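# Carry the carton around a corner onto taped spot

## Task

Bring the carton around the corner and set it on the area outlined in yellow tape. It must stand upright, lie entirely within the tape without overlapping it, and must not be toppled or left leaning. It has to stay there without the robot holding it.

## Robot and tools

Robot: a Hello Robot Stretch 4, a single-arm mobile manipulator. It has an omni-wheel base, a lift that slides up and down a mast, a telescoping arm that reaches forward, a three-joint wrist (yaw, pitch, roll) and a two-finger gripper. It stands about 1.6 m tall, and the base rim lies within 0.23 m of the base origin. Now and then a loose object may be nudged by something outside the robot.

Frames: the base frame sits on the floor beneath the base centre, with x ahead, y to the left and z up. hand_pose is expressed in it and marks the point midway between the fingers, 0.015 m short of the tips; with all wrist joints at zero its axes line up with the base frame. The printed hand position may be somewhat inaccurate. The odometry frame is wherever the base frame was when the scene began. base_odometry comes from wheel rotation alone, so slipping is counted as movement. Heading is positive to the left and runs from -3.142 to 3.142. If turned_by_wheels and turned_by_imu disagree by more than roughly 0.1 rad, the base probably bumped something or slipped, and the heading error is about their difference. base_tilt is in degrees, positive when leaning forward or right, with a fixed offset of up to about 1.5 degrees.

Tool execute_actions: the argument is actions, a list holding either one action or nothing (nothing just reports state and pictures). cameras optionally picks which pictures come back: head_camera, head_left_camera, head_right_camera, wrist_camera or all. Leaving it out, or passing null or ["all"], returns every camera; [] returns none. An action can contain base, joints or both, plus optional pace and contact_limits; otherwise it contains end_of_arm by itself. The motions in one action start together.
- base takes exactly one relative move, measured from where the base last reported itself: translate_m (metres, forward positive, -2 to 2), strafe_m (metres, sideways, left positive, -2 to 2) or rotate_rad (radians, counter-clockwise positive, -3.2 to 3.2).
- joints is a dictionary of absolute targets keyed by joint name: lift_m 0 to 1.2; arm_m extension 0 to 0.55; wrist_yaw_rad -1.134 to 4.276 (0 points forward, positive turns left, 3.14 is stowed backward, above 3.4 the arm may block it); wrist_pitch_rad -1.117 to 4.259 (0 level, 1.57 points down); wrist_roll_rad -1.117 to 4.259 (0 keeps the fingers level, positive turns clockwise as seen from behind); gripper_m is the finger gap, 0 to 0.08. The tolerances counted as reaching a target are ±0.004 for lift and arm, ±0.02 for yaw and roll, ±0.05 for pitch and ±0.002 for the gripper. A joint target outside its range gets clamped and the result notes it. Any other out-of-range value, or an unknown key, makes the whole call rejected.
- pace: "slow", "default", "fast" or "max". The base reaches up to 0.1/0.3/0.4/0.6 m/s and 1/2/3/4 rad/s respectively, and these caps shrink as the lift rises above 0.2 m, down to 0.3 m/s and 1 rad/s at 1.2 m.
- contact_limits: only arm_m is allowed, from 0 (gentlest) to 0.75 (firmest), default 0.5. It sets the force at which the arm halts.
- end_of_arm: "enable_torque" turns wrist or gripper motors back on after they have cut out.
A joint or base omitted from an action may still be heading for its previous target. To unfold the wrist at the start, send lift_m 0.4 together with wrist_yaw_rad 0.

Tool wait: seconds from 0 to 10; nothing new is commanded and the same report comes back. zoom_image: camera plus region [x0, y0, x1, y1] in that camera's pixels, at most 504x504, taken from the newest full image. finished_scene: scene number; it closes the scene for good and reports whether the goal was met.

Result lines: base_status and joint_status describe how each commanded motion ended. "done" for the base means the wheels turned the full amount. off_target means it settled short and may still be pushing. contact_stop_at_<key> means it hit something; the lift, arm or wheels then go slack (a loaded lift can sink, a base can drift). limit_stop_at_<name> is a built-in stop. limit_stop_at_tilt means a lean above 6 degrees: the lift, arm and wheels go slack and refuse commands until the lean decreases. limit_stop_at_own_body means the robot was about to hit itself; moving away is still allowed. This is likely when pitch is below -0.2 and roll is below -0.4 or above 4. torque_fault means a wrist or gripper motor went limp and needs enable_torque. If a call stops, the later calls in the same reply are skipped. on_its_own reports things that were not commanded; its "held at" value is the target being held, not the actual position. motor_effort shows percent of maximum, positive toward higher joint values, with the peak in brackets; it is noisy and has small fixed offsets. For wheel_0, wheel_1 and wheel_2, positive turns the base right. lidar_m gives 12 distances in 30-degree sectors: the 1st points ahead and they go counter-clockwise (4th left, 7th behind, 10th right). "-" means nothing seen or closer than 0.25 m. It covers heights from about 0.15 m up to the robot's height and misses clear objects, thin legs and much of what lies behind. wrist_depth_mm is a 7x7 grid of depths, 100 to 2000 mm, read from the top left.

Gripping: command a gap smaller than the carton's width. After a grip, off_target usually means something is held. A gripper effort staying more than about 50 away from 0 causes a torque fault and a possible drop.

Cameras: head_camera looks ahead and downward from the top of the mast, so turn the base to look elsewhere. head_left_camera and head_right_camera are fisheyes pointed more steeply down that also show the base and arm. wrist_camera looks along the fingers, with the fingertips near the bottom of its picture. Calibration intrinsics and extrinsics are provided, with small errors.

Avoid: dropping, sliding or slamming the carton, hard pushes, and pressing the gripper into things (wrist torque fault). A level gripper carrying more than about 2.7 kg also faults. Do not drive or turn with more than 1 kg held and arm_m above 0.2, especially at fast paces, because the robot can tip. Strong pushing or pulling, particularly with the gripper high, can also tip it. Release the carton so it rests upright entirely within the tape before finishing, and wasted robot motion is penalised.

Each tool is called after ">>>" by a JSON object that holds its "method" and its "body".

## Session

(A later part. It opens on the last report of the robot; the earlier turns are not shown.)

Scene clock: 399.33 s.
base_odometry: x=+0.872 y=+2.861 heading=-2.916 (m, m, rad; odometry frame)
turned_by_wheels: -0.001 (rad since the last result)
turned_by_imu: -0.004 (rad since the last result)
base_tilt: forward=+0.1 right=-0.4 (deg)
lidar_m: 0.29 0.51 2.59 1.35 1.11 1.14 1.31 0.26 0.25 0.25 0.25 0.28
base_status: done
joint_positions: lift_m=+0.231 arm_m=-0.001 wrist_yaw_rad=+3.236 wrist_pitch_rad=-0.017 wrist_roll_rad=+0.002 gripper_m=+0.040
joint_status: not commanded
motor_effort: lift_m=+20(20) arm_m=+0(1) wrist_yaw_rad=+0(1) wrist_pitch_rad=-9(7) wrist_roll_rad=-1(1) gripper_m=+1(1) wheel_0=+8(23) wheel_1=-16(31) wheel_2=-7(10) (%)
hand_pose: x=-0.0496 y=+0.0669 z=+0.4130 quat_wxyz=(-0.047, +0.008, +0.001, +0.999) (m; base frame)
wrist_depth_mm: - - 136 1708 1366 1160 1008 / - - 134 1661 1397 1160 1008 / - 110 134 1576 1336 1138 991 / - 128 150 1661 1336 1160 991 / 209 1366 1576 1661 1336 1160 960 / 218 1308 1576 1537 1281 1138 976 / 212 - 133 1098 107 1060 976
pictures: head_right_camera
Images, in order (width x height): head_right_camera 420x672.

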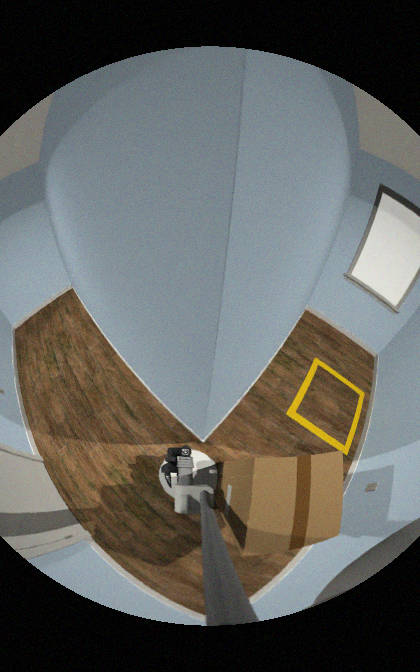

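>>> {"method": "execute_actions", "body": {"actions": [{"base": {"strafe_m": 0.02}}], "cameras": []}}

>>> {"method": "execute_actions", "body": {"actions": [{"base": {"translate_m": -0.09}}], "cameras": []}}

>>> {"method": "execute_actions", "body": {"actions": [{"base": {"strafe_m": -0.2}, "pace": "slow"}], "cameras": ["head_right_camera"]}}

>>> {"method": "zoom_image", "body": {"camera": "head_right_camera", "region": [150, 390, 400, 570]}}

Scene clock: 443.63 s.
base_odometry: x=+0.877 y=+2.841 heading=-2.916 (m, m, rad; odometry frame)
turned_by_wheels: +0.000 (rad since the last result)
turned_by_imu: -0.001 (rad since the last result)
base_tilt: forward=+0.3 right=-0.5 (deg)
lidar_m: 0.32 0.53 2.55 1.35 1.10 1.11 1.29 1.28 0.25 0.25 0.25 0.31
base_status: done
joint_positions: lift_m=+0.231 arm_m=-0.001 wrist_yaw_rad=+3.236 wrist_pitch_rad=-0.017 wrist_roll_rad=+0.002 gripper_m=+0.040
joint_status: not commanded
motor_effort: lift_m=+20(20) arm_m=-1(1) wrist_yaw_rad=-1(2) wrist_pitch_rad=-11(11) wrist_roll_rad=-1(1) gripper_m=+1(1) wheel_0=+2(8) wheel_1=-1(14) wheel_2=-1(4) (%)
hand_pose: x=-0.0496 y=+0.0669 z=+0.4130 quat_wxyz=(-0.047, +0.008, +0.001, +0.999) (m; base frame)
wrist_depth_mm: - - 135 1708 1366 1138 976 / - - 135 1661 1336 1160 976 / - 110 135 1537 1366 1138 991 / - 128 151 1618 1397 1138 976 / 210 1336 1618 1708 1336 1118 991 / 217 1336 1537 1537 1281 1118 991 / 211 - 133 1118 107 1042 976
pictures: none
No camera images: the call's "cameras" was empty. Leave "cameras" out to get every camera's image.

Scene clock: 445.13 s.
base_odometry: x=+0.964 y=+2.861 heading=-2.916 (m, m, rad; odometry frame)
turned_by_wheels: +0.000 (rad since the last result)
turned_by_imu: -0.001 (rad since the last result)
base_tilt: forward=+0.3 right=-0.3 (deg)
lidar_m: 0.40 0.62 2.39 1.27 1.05 1.06 1.21 1.23 0.25 0.25 0.25 0.38
base_status: done
joint_positions: lift_m=+0.231 arm_m=-0.001 wrist_yaw_rad=+3.236 wrist_pitch_rad=-0.017 wrist_roll_rad=+0.002 gripper_m=+0.040
joint_status: not commanded
motor_effort: lift_m=+20(20) arm_m=+0(1) wrist_yaw_rad=-4(2) wrist_pitch_rad=-9(8) wrist_roll_rad=-1(1) gripper_m=+1(1) wheel_0=+0(6) wheel_1=-1(6) wheel_2=+0(9) (%)
hand_pose: x=-0.0496 y=+0.0669 z=+0.4130 quat_wxyz=(-0.047, +0.008, +0.001, +0.999) (m; base frame)
wrist_depth_mm: - - 136 1576 1308 1078 946 / - - 135 1576 1281 1078 931 / - 110 135 1464 1281 1078 904 / - 128 150 1499 1281 1060 917 / 209 1281 1618 1576 1255 1060 917 / 216 1308 1499 1499 1229 1060 931 / 211 - 133 1118 107 991 917
pictures: none
No camera images: the call's "cameras" was empty. Leave "cameras" out to get every camera's image.

Scene clock: 448.27 s.
base_odometry: x=+0.920 y=+3.056 heading=-2.917 (m, m, rad; odometry frame)
turned_by_wheels: +0.000 (rad since the last result)
turned_by_imu: -0.001 (rad since the last result)
base_tilt: forward=+0.3 right=-0.4 (deg)
lidar_m: 0.37 0.40 2.69 1.40 1.20 1.19 1.31 1.07 0.25 0.25 0.25 0.70
base_status: done
joint_positions: lift_m=+0.231 arm_m=-0.001 wrist_yaw_rad=+3.236 wrist_pitch_rad=-0.017 wrist_roll_rad=+0.002 gripper_m=+0.040
joint_status: not commanded
motor_effort: lift_m=+20(20) arm_m=-1(1) wrist_yaw_rad=-1(1) wrist_pitch_rad=-9(9) wrist_roll_rad=-1(1) gripper_m=+1(0) wheel_0=+21(23) wheel_1=-19(25) wheel_2=-4(8) (%)
hand_pose: x=-0.0496 y=+0.0669 z=+0.4130 quat_wxyz=(-0.047, +0.008, +0.001, +0.999) (m; base frame)
wrist_depth_mm: - - 136 1661 1464 1182 1042 / - - 135 1661 1430 1205 1042 / - 110 134 1618 1464 1182 1042 / - 128 150 1618 1430 1182 1042 / 209 1118 1397 1661 1397 1205 1025 / 216 1160 1366 1576 1366 1182 1025 / 211 - 133 1098 107 1098 1008
pictures: head_right_camera
Images, in order (width x height): head_right_camera 420x672.

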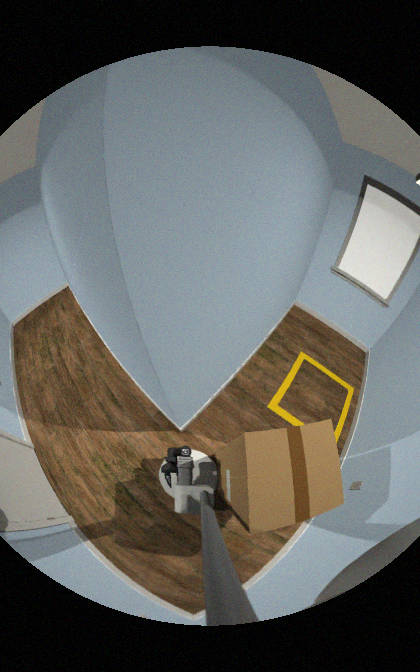

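Region (150, 390, 400, 570) of head_right_camera's 420x672 image, scaled by 2.016, with more detail than that image has; it fills the top 363 rows of this view, and the rest is white.

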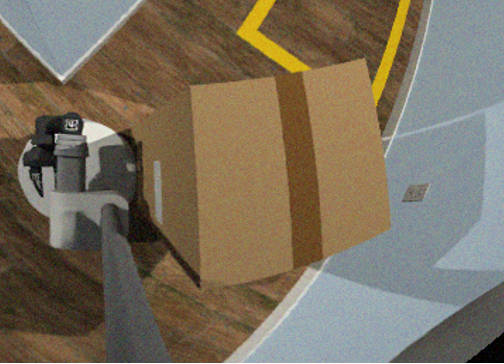

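>>> {"method": "execute_actions", "body": {"actions": [{"base": {"rotate_rad": 0.2}, "pace": "slow"}], "cameras": []}}

>>> {"method": "execute_actions", "body": {"actions": [{"base": {"strafe_m": -0.18}, "pace": "slow"}], "cameras": ["head_right_camera"]}}

>>> {"method": "zoom_image", "body": {"camera": "head_right_camera", "region": [150, 390, 400, 570]}}

Scene clock: 470.63 s.
base_odometry: x=+0.920 y=+3.055 heading=-2.718 (m, m, rad; odometry frame)
turned_by_wheels: +0.198 (rad since the last result)
turned_by_imu: +0.198 (rad since the last result)
base_tilt: forward=+0.4 right=-0.5 (deg)
lidar_m: 0.35 0.63 1.97 1.28 1.20 1.21 1.17 1.08 0.25 0.25 0.25 0.50
base_status: done
joint_positions: lift_m=+0.231 arm_m=-0.001 wrist_yaw_rad=+3.236 wrist_pitch_rad=-0.017 wrist_roll_rad=+0.002 gripper_m=+0.040
joint_status: not commanded
motor_effort: lift_m=+20(20) arm_m=-1(1) wrist_yaw_rad=-3(3) wrist_pitch_rad=-10(9) wrist_roll_rad=-1(1) gripper_m=+1(1) wheel_0=+8(18) wheel_1=-18(22) wheel_2=-12(16) (%)
hand_pose: x=-0.0496 y=+0.0669 z=+0.4130 quat_wxyz=(-0.047, +0.008, +0.001, +0.999) (m; base frame)
wrist_depth_mm: - - 136 1464 1576 1281 1078 / - - 134 1499 1708 1281 1060 / - 110 134 1464 1618 1255 1078 / - 128 150 1464 1661 1281 1078 / 208 1098 1281 1537 1661 1229 1078 / 216 1118 1255 1366 1499 1281 1042 / 211 - 133 1078 107 1182 1042
pictures: none
No camera images: the call's "cameras" was empty. Leave "cameras" out to get every camera's image.

Scene clock: 473.57 s.
base_odometry: x=+0.847 y=+3.218 heading=-2.719 (m, m, rad; odometry frame)
turned_by_wheels: -0.001 (rad since the last result)
turned_by_imu: -0.004 (rad since the last result)
base_tilt: forward=+0.2 right=-0.5 (deg)
lidar_m: 0.45 0.42 2.19 1.44 1.34 1.36 1.05 0.96 0.25 0.25 0.25 0.68
base_status: done
joint_positions: lift_m=+0.231 arm_m=-0.001 wrist_yaw_rad=+3.236 wrist_pitch_rad=-0.017 wrist_roll_rad=+0.002 gripper_m=+0.040
joint_status: not commanded
motor_effort: lift_m=+20(20) arm_m=-1(1) wrist_yaw_rad=-2(1) wrist_pitch_rad=-9(8) wrist_roll_rad=-1(1) gripper_m=+0(0) wheel_0=+16(18) wheel_1=-19(26) wheel_2=-5(10) (%)
hand_pose: x=-0.0496 y=+0.0669 z=+0.4130 quat_wxyz=(-0.047, +0.008, +0.001, +0.999) (m; base frame)
wrist_depth_mm: - - 136 1366 1661 1430 1205 / - - 135 1366 1618 1397 1205 / - 110 134 1366 1618 1430 1229 / - 128 150 1366 1576 1430 1182 / 210 991 1160 1336 1576 1366 1205 / 216 1025 1160 1336 1576 1430 1205 / 211 - 133 1118 107 1160 1098
pictures: head_right_camera
Images, in order (width x height): head_right_camera 420x672.

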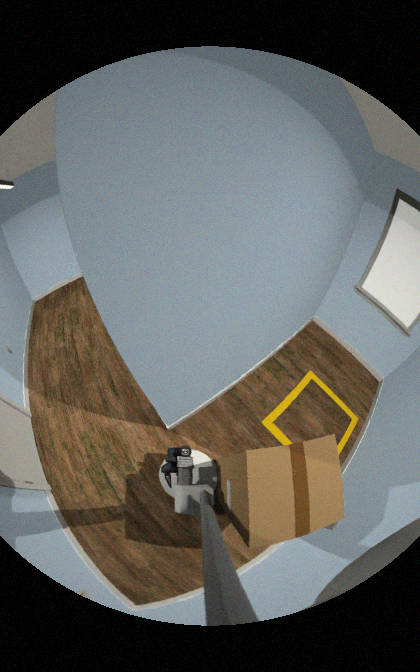

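Region (150, 390, 400, 570) of head_right_camera's 420x672 image, scaled by 2.016, with more detail than that image has; it fills the top 363 rows of this view, and the rest is white.

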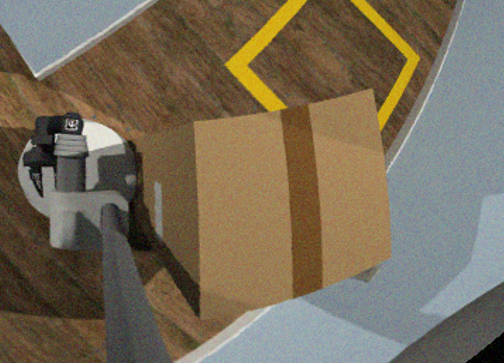

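>>> {"method": "execute_actions", "body": {"actions": [{"base": {"strafe_m": 0.015}}], "cameras": []}}

>>> {"method": "execute_actions", "body": {"actions": [{"base": {"translate_m": -0.06}}], "cameras": []}}

>>> {"method": "execute_actions", "body": {"actions": [{"base": {"rotate_rad": 0.22}, "pace": "slow"}], "cameras": []}}

>>> {"method": "execute_actions", "body": {"actions": [{"base": {"strafe_m": -0.2}, "pace": "slow"}], "cameras": ["head_right_camera"]}}

>>> {"method": "zoom_image", "body": {"camera": "head_right_camera", "region": [150, 390, 400, 570]}}

Scene clock: 489.00 s.
base_odometry: x=+0.853 y=+3.205 heading=-2.719 (m, m, rad; odometry frame)
turned_by_wheels: +0.000 (rad since the last result)
turned_by_imu: -0.001 (rad since the last result)
base_tilt: forward=+0.4 right=-0.5 (deg)
lidar_m: 0.42 0.41 2.18 1.45 1.32 1.34 1.06 0.96 0.25 0.25 0.25 0.66
base_status: done
joint_positions: lift_m=+0.231 arm_m=-0.001 wrist_yaw_rad=+3.236 wrist_pitch_rad=-0.017 wrist_roll_rad=+0.002 gripper_m=+0.040
joint_status: not commanded
motor_effort: lift_m=+20(20) arm_m=-1(0) wrist_yaw_rad=-1(4) wrist_pitch_rad=-11(8) wrist_roll_rad=-1(1) gripper_m=+2(1) wheel_0=+1(14) wheel_1=+0(17) wheel_2=+0(5) (%)
hand_pose: x=-0.0496 y=+0.0669 z=+0.4130 quat_wxyz=(-0.047, +0.008, +0.001, +0.999) (m; base frame)
wrist_depth_mm: - - 136 1397 1576 1397 1138 / - - 135 1366 1576 1397 1182 / - 110 134 1397 1618 1397 1160 / - 128 150 1397 1618 1397 1182 / 210 1008 1205 1366 1618 1397 1160 / 217 1025 1160 1308 1618 1397 1160 / 212 - 134 1098 107 1205 1078
pictures: none
No camera images: the call's "cameras" was empty. Leave "cameras" out to get every camera's image.

Scene clock: 490.27 s.
base_odometry: x=+0.908 y=+3.229 heading=-2.719 (m, m, rad; odometry frame)
turned_by_wheels: +0.000 (rad since the last result)
turned_by_imu: -0.001 (rad since the last result)
base_tilt: forward=+0.4 right=-0.5 (deg)
lidar_m: 0.47 0.46 2.12 1.37 1.28 1.28 1.02 0.92 0.25 0.25 0.25 0.73
base_status: done
joint_positions: lift_m=+0.231 arm_m=-0.001 wrist_yaw_rad=+3.236 wrist_pitch_rad=-0.017 wrist_roll_rad=+0.002 gripper_m=+0.040
joint_status: not commanded
motor_effort: lift_m=+20(20) arm_m=-1(1) wrist_yaw_rad=-4(2) wrist_pitch_rad=-9(10) wrist_roll_rad=-1(1) gripper_m=+1(1) wheel_0=+0(5) wheel_1=-2(7) wheel_2=+1(10) (%)
hand_pose: x=-0.0496 y=+0.0669 z=+0.4130 quat_wxyz=(-0.047, +0.008, +0.001, +0.999) (m; base frame)
wrist_depth_mm: - - 136 1281 1499 1366 1138 / - - 135 1336 1537 1366 1138 / - 110 135 1281 1576 1430 1160 / - 128 150 1308 1537 1397 1160 / 209 960 1098 1281 1537 1366 1138 / 217 991 1098 1255 1537 1366 1138 / 211 - 133 1098 107 1182 1078
pictures: none
No camera images: the call's "cameras" was empty. Leave "cameras" out to get every camera's image.

Scene clock: 491.50 s.
base_odometry: x=+0.908 y=+3.229 heading=-2.499 (m, m, rad; odometry frame)
turned_by_wheels: +0.220 (rad since the last result)
turned_by_imu: +0.221 (rad since the last result)
base_tilt: forward=+0.3 right=-0.6 (deg)
lidar_m: 0.46 0.86 1.68 1.31 1.26 1.22 0.96 0.92 0.25 0.25 0.25 0.60
base_status: done
joint_positions: lift_m=+0.231 arm_m=-0.001 wrist_yaw_rad=+3.236 wrist_pitch_rad=-0.017 wrist_roll_rad=+0.002 gripper_m=+0.040
joint_status: not commanded
motor_effort: lift_m=+20(20) arm_m=+0(1) wrist_yaw_rad=-1(2) wrist_pitch_rad=-8(9) wrist_roll_rad=-1(1) gripper_m=+0(1) wheel_0=-1(4) wheel_1=-2(5) wheel_2=-2(4) (%)
hand_pose: x=-0.0496 y=+0.0669 z=+0.4130 quat_wxyz=(-0.047, +0.008, +0.001, +0.999) (m; base frame)
wrist_depth_mm: - - 136 1160 1281 1397 1255 / - - 135 1182 1281 1430 1255 / - 110 134 1182 1308 1397 1281 / - 128 151 1160 1281 1366 1255 / 209 976 1042 1138 1255 1430 1229 / 218 976 1060 1138 1255 1397 1229 / 211 - 133 1098 107 1182 1138
pictures: none
No camera images: the call's "cameras" was empty. Leave "cameras" out to get every camera's image.

Scene clock: 494.63 s.
base_odometry: x=+0.789 y=+3.389 heading=-2.500 (m, m, rad; odometry frame)
turned_by_wheels: -0.001 (rad since the last result)
turned_by_imu: -0.005 (rad since the last result)
base_tilt: forward=+0.2 right=-0.3 (deg)
lidar_m: 0.53 0.51 1.88 1.50 1.46 1.15 0.86 0.84 0.25 0.25 0.25 0.70
base_status: done
joint_positions: lift_m=+0.231 arm_m=-0.001 wrist_yaw_rad=+3.236 wrist_pitch_rad=-0.017 wrist_roll_rad=+0.002 gripper_m=+0.040
joint_status: not commanded
motor_effort: lift_m=+20(20) arm_m=-1(1) wrist_yaw_rad=-3(2) wrist_pitch_rad=-8(8) wrist_roll_rad=-1(1) gripper_m=+0(1) wheel_0=+14(16) wheel_1=-22(28) wheel_2=-3(1) (%)
hand_pose: x=-0.0496 y=+0.0669 z=+0.4130 quat_wxyz=(-0.047, +0.008, +0.001, +0.999) (m; base frame)
wrist_depth_mm: - - 136 1078 1205 1336 1464 / - - 134 1078 1182 1336 1464 / - 110 134 1078 1182 1308 1430 / - 128 150 1060 1160 1308 1397 / 209 878 960 1098 1138 1308 1397 / 217 891 960 1078 1160 1336 1430 / 212 - 133 1025 107 1160 1138
pictures: head_right_camera
Images, in order (width x height): head_right_camera 420x672.

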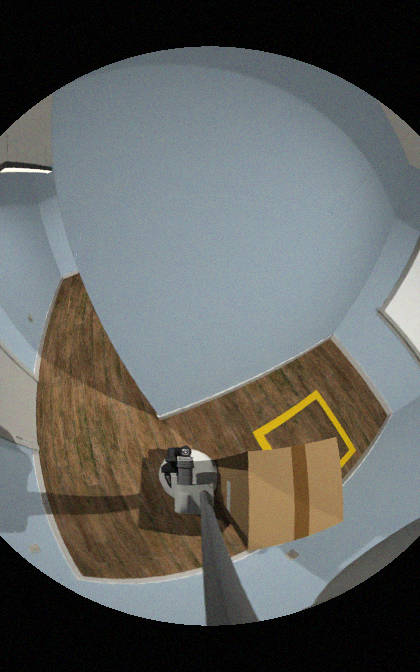

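Region (150, 390, 400, 570) of head_right_camera's 420x672 image, scaled by 2.016, with more detail than that image has; it fills the top 363 rows of this view, and the rest is white.

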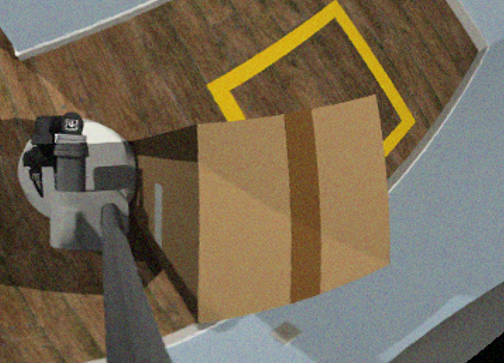

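>>> {"method": "execute_actions", "body": {"actions": [{"base": {"strafe_m": 0.015}}], "cameras": []}}

>>> {"method": "execute_actions", "body": {"actions": [{"base": {"translate_m": -0.065}}], "cameras": []}}

>>> {"method": "execute_actions", "body": {"actions": [{"base": {"rotate_rad": 0.24}, "pace": "slow"}], "cameras": []}}

>>> {"method": "execute_actions", "body": {"actions": [{"base": {"strafe_m": -0.22}, "pace": "slow"}], "cameras": ["head_right_camera"]}}

>>> {"method": "zoom_image", "body": {"camera": "head_right_camera", "region": [150, 390, 400, 570]}}

Scene clock: 521.40 s.
base_odometry: x=+0.798 y=+3.377 heading=-2.501 (m, m, rad; odometry frame)
turned_by_wheels: +0.000 (rad since the last result)
turned_by_imu: -0.001 (rad since the last result)
base_tilt: forward=+0.3 right=-0.5 (deg)
lidar_m: 0.53 0.51 1.83 1.48 1.46 1.12 0.88 0.84 0.25 0.25 0.25 0.70
base_status: done
joint_positions: lift_m=+0.231 arm_m=-0.001 wrist_yaw_rad=+3.236 wrist_pitch_rad=-0.017 wrist_roll_rad=+0.002 gripper_m=+0.040
joint_status: not commanded
motor_effort: lift_m=+20(20) arm_m=-1(1) wrist_yaw_rad=-3(3) wrist_pitch_rad=-9(8) wrist_roll_rad=-1(1) gripper_m=+0(0) wheel_0=+1(13) wheel_1=-1(20) wheel_2=-1(3) (%)
hand_pose: x=-0.0496 y=+0.0669 z=+0.4130 quat_wxyz=(-0.047, +0.008, +0.001, +0.999) (m; base frame)
wrist_depth_mm: - - 136 1098 1205 1336 1397 / - - 135 1098 1205 1336 1397 / - 110 134 1078 1182 1366 1397 / - 128 151 1078 1160 1308 1397 / 210 878 991 1060 1182 1308 1366 / 216 904 976 1060 1160 1281 1397 / 211 - 133 1042 107 1182 1118
pictures: none
No camera images: the call's "cameras" was empty. Leave "cameras" out to get every camera's image.

Scene clock: 522.70 s.
base_odometry: x=+0.850 y=+3.416 heading=-2.501 (m, m, rad; odometry frame)
turned_by_wheels: +0.000 (rad since the last result)
turned_by_imu: +0.000 (rad since the last result)
base_tilt: forward=+0.2 right=-0.5 (deg)
lidar_m: 0.58 0.56 1.87 1.46 1.42 1.06 0.83 0.78 0.25 0.25 0.25 0.75
base_status: done
joint_positions: lift_m=+0.231 arm_m=-0.001 wrist_yaw_rad=+3.236 wrist_pitch_rad=-0.017 wrist_roll_rad=+0.002 gripper_m=+0.040
joint_status: not commanded
motor_effort: lift_m=+20(20) arm_m=-1(0) wrist_yaw_rad=-3(2) wrist_pitch_rad=-8(6) wrist_roll_rad=-1(1) gripper_m=+1(0) wheel_0=+0(6) wheel_1=-1(6) wheel_2=+1(10) (%)
hand_pose: x=-0.0496 y=+0.0669 z=+0.4130 quat_wxyz=(-0.047, +0.008, +0.001, +0.999) (m; base frame)
wrist_depth_mm: - - 136 1042 1118 1255 1397 / - - 135 1042 1118 1255 1336 / - 110 134 1025 1118 1255 1336 / - 128 150 1025 1118 1205 1336 / 209 831 946 1008 1118 1229 1336 / 216 842 917 991 1118 1229 1336 / 211 - 133 976 107 1160 1160
pictures: none
No camera images: the call's "cameras" was empty. Leave "cameras" out to get every camera's image.

Scene clock: 523.97 s.
base_odometry: x=+0.850 y=+3.416 heading=-2.261 (m, m, rad; odometry frame)
turned_by_wheels: +0.239 (rad since the last result)
turned_by_imu: +0.241 (rad since the last result)
base_tilt: forward=+0.3 right=-0.5 (deg)
lidar_m: 0.56 2.55 1.59 1.40 1.42 0.89 0.80 0.81 0.25 0.25 0.25 0.64
base_status: done
joint_positions: lift_m=+0.231 arm_m=-0.001 wrist_yaw_rad=+3.236 wrist_pitch_rad=-0.017 wrist_roll_rad=+0.002 gripper_m=+0.040
joint_status: not commanded
motor_effort: lift_m=+20(20) arm_m=-1(1) wrist_yaw_rad=-3(3) wrist_pitch_rad=-9(10) wrist_roll_rad=-1(1) gripper_m=+2(2) wheel_0=-3(3) wheel_1=-2(7) wheel_2=-3(5) (%)
hand_pose: x=-0.0496 y=+0.0669 z=+0.4130 quat_wxyz=(-0.047, +0.008, +0.001, +0.999) (m; base frame)
wrist_depth_mm: - - 136 960 976 991 1060 / - - 135 946 976 1008 1078 / - 110 134 946 976 1008 1042 / - 128 150 946 960 991 1042 / 209 866 904 946 960 991 1025 / 216 854 904 931 960 991 1042 / 211 - 133 917 107 991 1008
pictures: none
No camera images: the call's "cameras" was empty. Leave "cameras" out to get every camera's image.

Scene clock: 527.30 s.
base_odometry: x=+0.681 y=+3.555 heading=-2.262 (m, m, rad; odometry frame)
turned_by_wheels: -0.001 (rad since the last result)
turned_by_imu: -0.003 (rad since the last result)
base_tilt: forward=+0.3 right=-0.4 (deg)
lidar_m: 0.58 0.61 1.81 1.63 1.39 0.84 0.75 0.26 0.25 0.25 0.25 0.68
base_status: done
joint_positions: lift_m=+0.231 arm_m=-0.001 wrist_yaw_rad=+3.236 wrist_pitch_rad=-0.017 wrist_roll_rad=+0.002 gripper_m=+0.040
joint_status: not commanded
motor_effort: lift_m=+20(20) arm_m=-1(1) wrist_yaw_rad=-5(4) wrist_pitch_rad=-9(9) wrist_roll_rad=-1(1) gripper_m=+1(1) wheel_0=+14(17) wheel_1=-22(27) wheel_2=-4(3) (%)
hand_pose: x=-0.0496 y=+0.0669 z=+0.4130 quat_wxyz=(-0.047, +0.008, +0.001, +0.999) (m; base frame)
wrist_depth_mm: - - 136 904 931 976 1008 / - - 135 917 946 960 991 / - 110 134 891 946 976 991 / - 128 151 891 931 976 1008 / 209 842 866 904 917 960 991 / 216 842 854 891 904 946 991 / 211 - 133 891 107 960 976
pictures: head_right_camera
Images, in order (width x height): head_right_camera 420x672.

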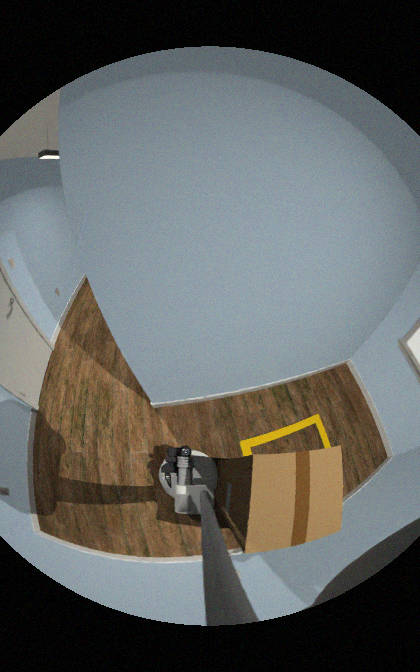

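Region (150, 390, 400, 570) of head_right_camera's 420x672 image, scaled by 2.016, with more detail than that image has; it fills the top 363 rows of this view, and the rest is white.

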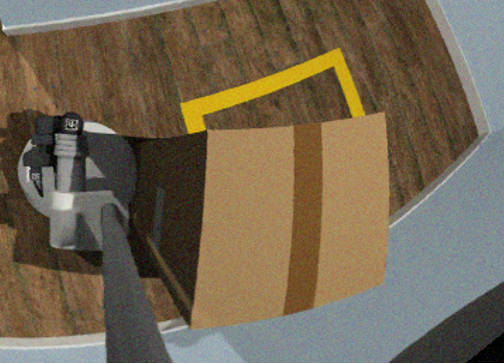

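>>> {"method": "execute_actions", "body": {"actions": [{"base": {"strafe_m": -0.2}, "pace": "slow"}], "cameras": ["head_right_camera"]}}

>>> {"method": "zoom_image", "body": {"camera": "head_right_camera", "region": [150, 390, 400, 570]}}

Scene clock: 540.77 s.
base_odometry: x=+0.528 y=+3.682 heading=-2.263 (m, m, rad; odometry frame)
turned_by_wheels: -0.001 (rad since the last result)
turned_by_imu: -0.004 (rad since the last result)
base_tilt: forward=+0.2 right=-0.5 (deg)
lidar_m: 0.65 0.67 2.05 1.82 1.33 0.80 0.72 0.73 0.25 0.25 0.25 0.74
base_status: done
joint_positions: lift_m=+0.231 arm_m=-0.001 wrist_yaw_rad=+3.236 wrist_pitch_rad=-0.017 wrist_roll_rad=+0.002 gripper_m=+0.040
joint_status: not commanded
motor_effort: lift_m=+20(20) arm_m=-1(1) wrist_yaw_rad=-2(1) wrist_pitch_rad=-8(9) wrist_roll_rad=-2(1) gripper_m=+2(0) wheel_0=+14(21) wheel_1=-20(28) wheel_2=-3(0) (%)
hand_pose: x=-0.0496 y=+0.0669 z=+0.4130 quat_wxyz=(-0.047, +0.008, +0.001, +0.999) (m; base frame)
wrist_depth_mm: - - 136 878 904 946 960 / - - 135 866 891 931 960 / - 110 134 854 891 946 960 / - 128 150 854 904 960 946 / 208 798 842 866 904 931 931 / 217 798 831 866 904 931 960 / 211 - 133 842 107 917 931
pictures: head_right_camera
Images, in order (width x height): head_right_camera 420x672.

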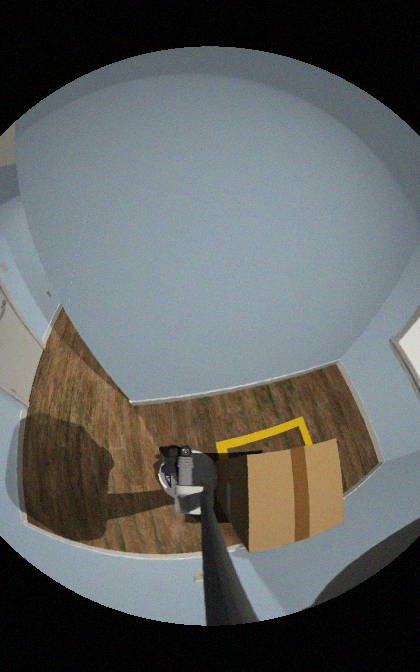

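Region (150, 390, 400, 570) of head_right_camera's 420x672 image, scaled by 2.016, with more detail than that image has; it fills the top 363 rows of this view, and the rest is white.

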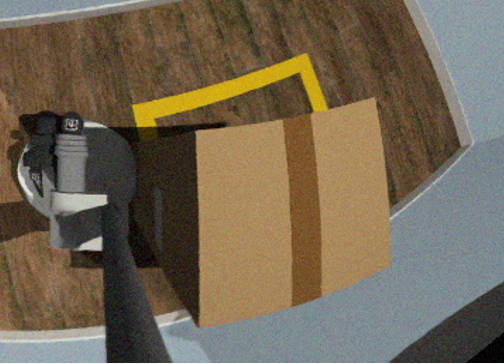

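>>> {"method": "execute_actions", "body": {"actions": [{"base": {"strafe_m": -0.32}, "pace": "slow"}], "cameras": []}}

>>> {"method": "execute_actions", "body": {"actions": [{"base": {"strafe_m": 0.45}}], "cameras": ["head_right_camera", "head_left_camera"]}}

>>> {"method": "zoom_image", "body": {"camera": "head_right_camera", "region": [170, 380, 420, 580]}}

Scene clock: 557.67 s.
base_odometry: x=+0.282 y=+3.886 heading=-2.263 (m, m, rad; odometry frame)
turned_by_wheels: +0.000 (rad since the last result)
turned_by_imu: -0.003 (rad since the last result)
base_tilt: forward=+0.2 right=-0.4 (deg)
lidar_m: 0.70 0.73 0.86 2.14 1.20 0.74 0.63 0.65 0.25 0.25 0.25 0.81
base_status: done
joint_positions: lift_m=+0.231 arm_m=-0.001 wrist_yaw_rad=+3.236 wrist_pitch_rad=-0.017 wrist_roll_rad=+0.002 gripper_m=+0.040
joint_status: not commanded
motor_effort: lift_m=+21(20) arm_m=+0(0) wrist_yaw_rad=-2(4) wrist_pitch_rad=-8(8) wrist_roll_rad=-1(1) gripper_m=-1(1) wheel_0=+15(22) wheel_1=-20(26) wheel_2=+0(1) (%)
hand_pose: x=-0.0496 y=+0.0669 z=+0.4130 quat_wxyz=(-0.047, +0.008, +0.001, +0.999) (m; base frame)
wrist_depth_mm: - - 136 798 831 878 904 / - - 135 798 831 854 891 / - 110 134 809 820 854 878 / - 128 150 798 820 866 891 / 209 732 759 788 820 842 891 / 217 750 768 778 820 854 878 / 211 - 133 788 107 854 854
pictures: none
No camera images: the call's "cameras" was empty. Leave "cameras" out to get every camera's image.

Scene clock: 560.50 s.
base_odometry: x=+0.628 y=+3.599 heading=-2.263 (m, m, rad; odometry frame)
turned_by_wheels: +0.000 (rad since the last result)
turned_by_imu: +0.000 (rad since the last result)
base_tilt: forward=+0.3 right=-0.5 (deg)
lidar_m: 0.61 0.62 1.90 1.71 1.39 0.85 0.74 0.75 0.67 0.62 1.15 0.70
base_status: done
joint_positions: lift_m=+0.231 arm_m=-0.001 wrist_yaw_rad=+3.236 wrist_pitch_rad=-0.017 wrist_roll_rad=+0.002 gripper_m=+0.040
joint_status: not commanded
motor_effort: lift_m=+20(20) arm_m=-1(0) wrist_yaw_rad=-2(3) wrist_pitch_rad=-9(10) wrist_roll_rad=-1(1) gripper_m=+1(1) wheel_0=+0(14) wheel_1=+0(19) wheel_2=+0(1) (%)
hand_pose: x=-0.0496 y=+0.0669 z=+0.4130 quat_wxyz=(-0.047, +0.008, +0.001, +0.999) (m; base frame)
wrist_depth_mm: - - 136 891 917 976 1008 / - - 134 891 931 946 1008 / - 110 134 891 931 946 976 / - 128 150 878 904 946 991 / 210 820 854 878 917 931 976 / 216 820 854 904 904 946 976 / 211 - 133 866 107 960 946
pictures: head_left_camera, head_right_camera
Images, in order (width x height): head_left_camera 420x672, head_right_camera 420x672.

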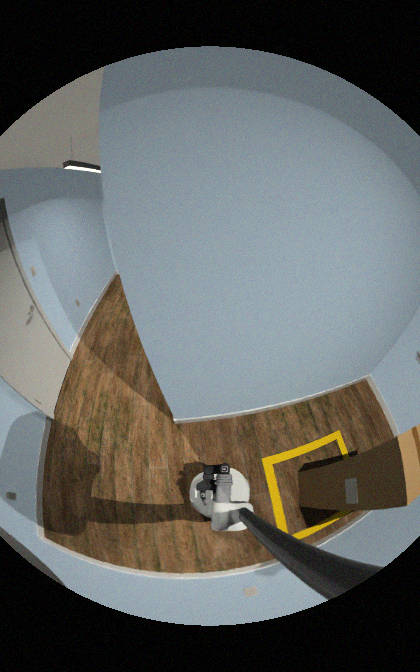

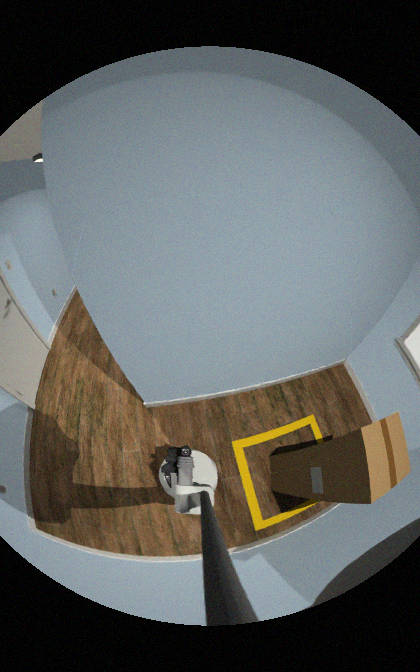

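Region (170, 380, 420, 580) of head_right_camera's 420x672 image, scaled by 2.016, with more detail than that image has; it fills the top 403 rows of this view, and the rest is white.

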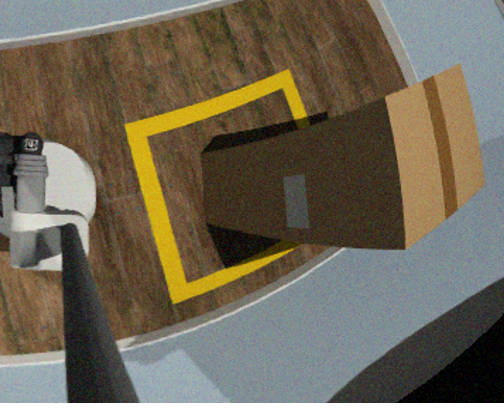

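>>> {"method": "finished_scene", "body": {"scene": 1}}

The scene is finished: the task was done.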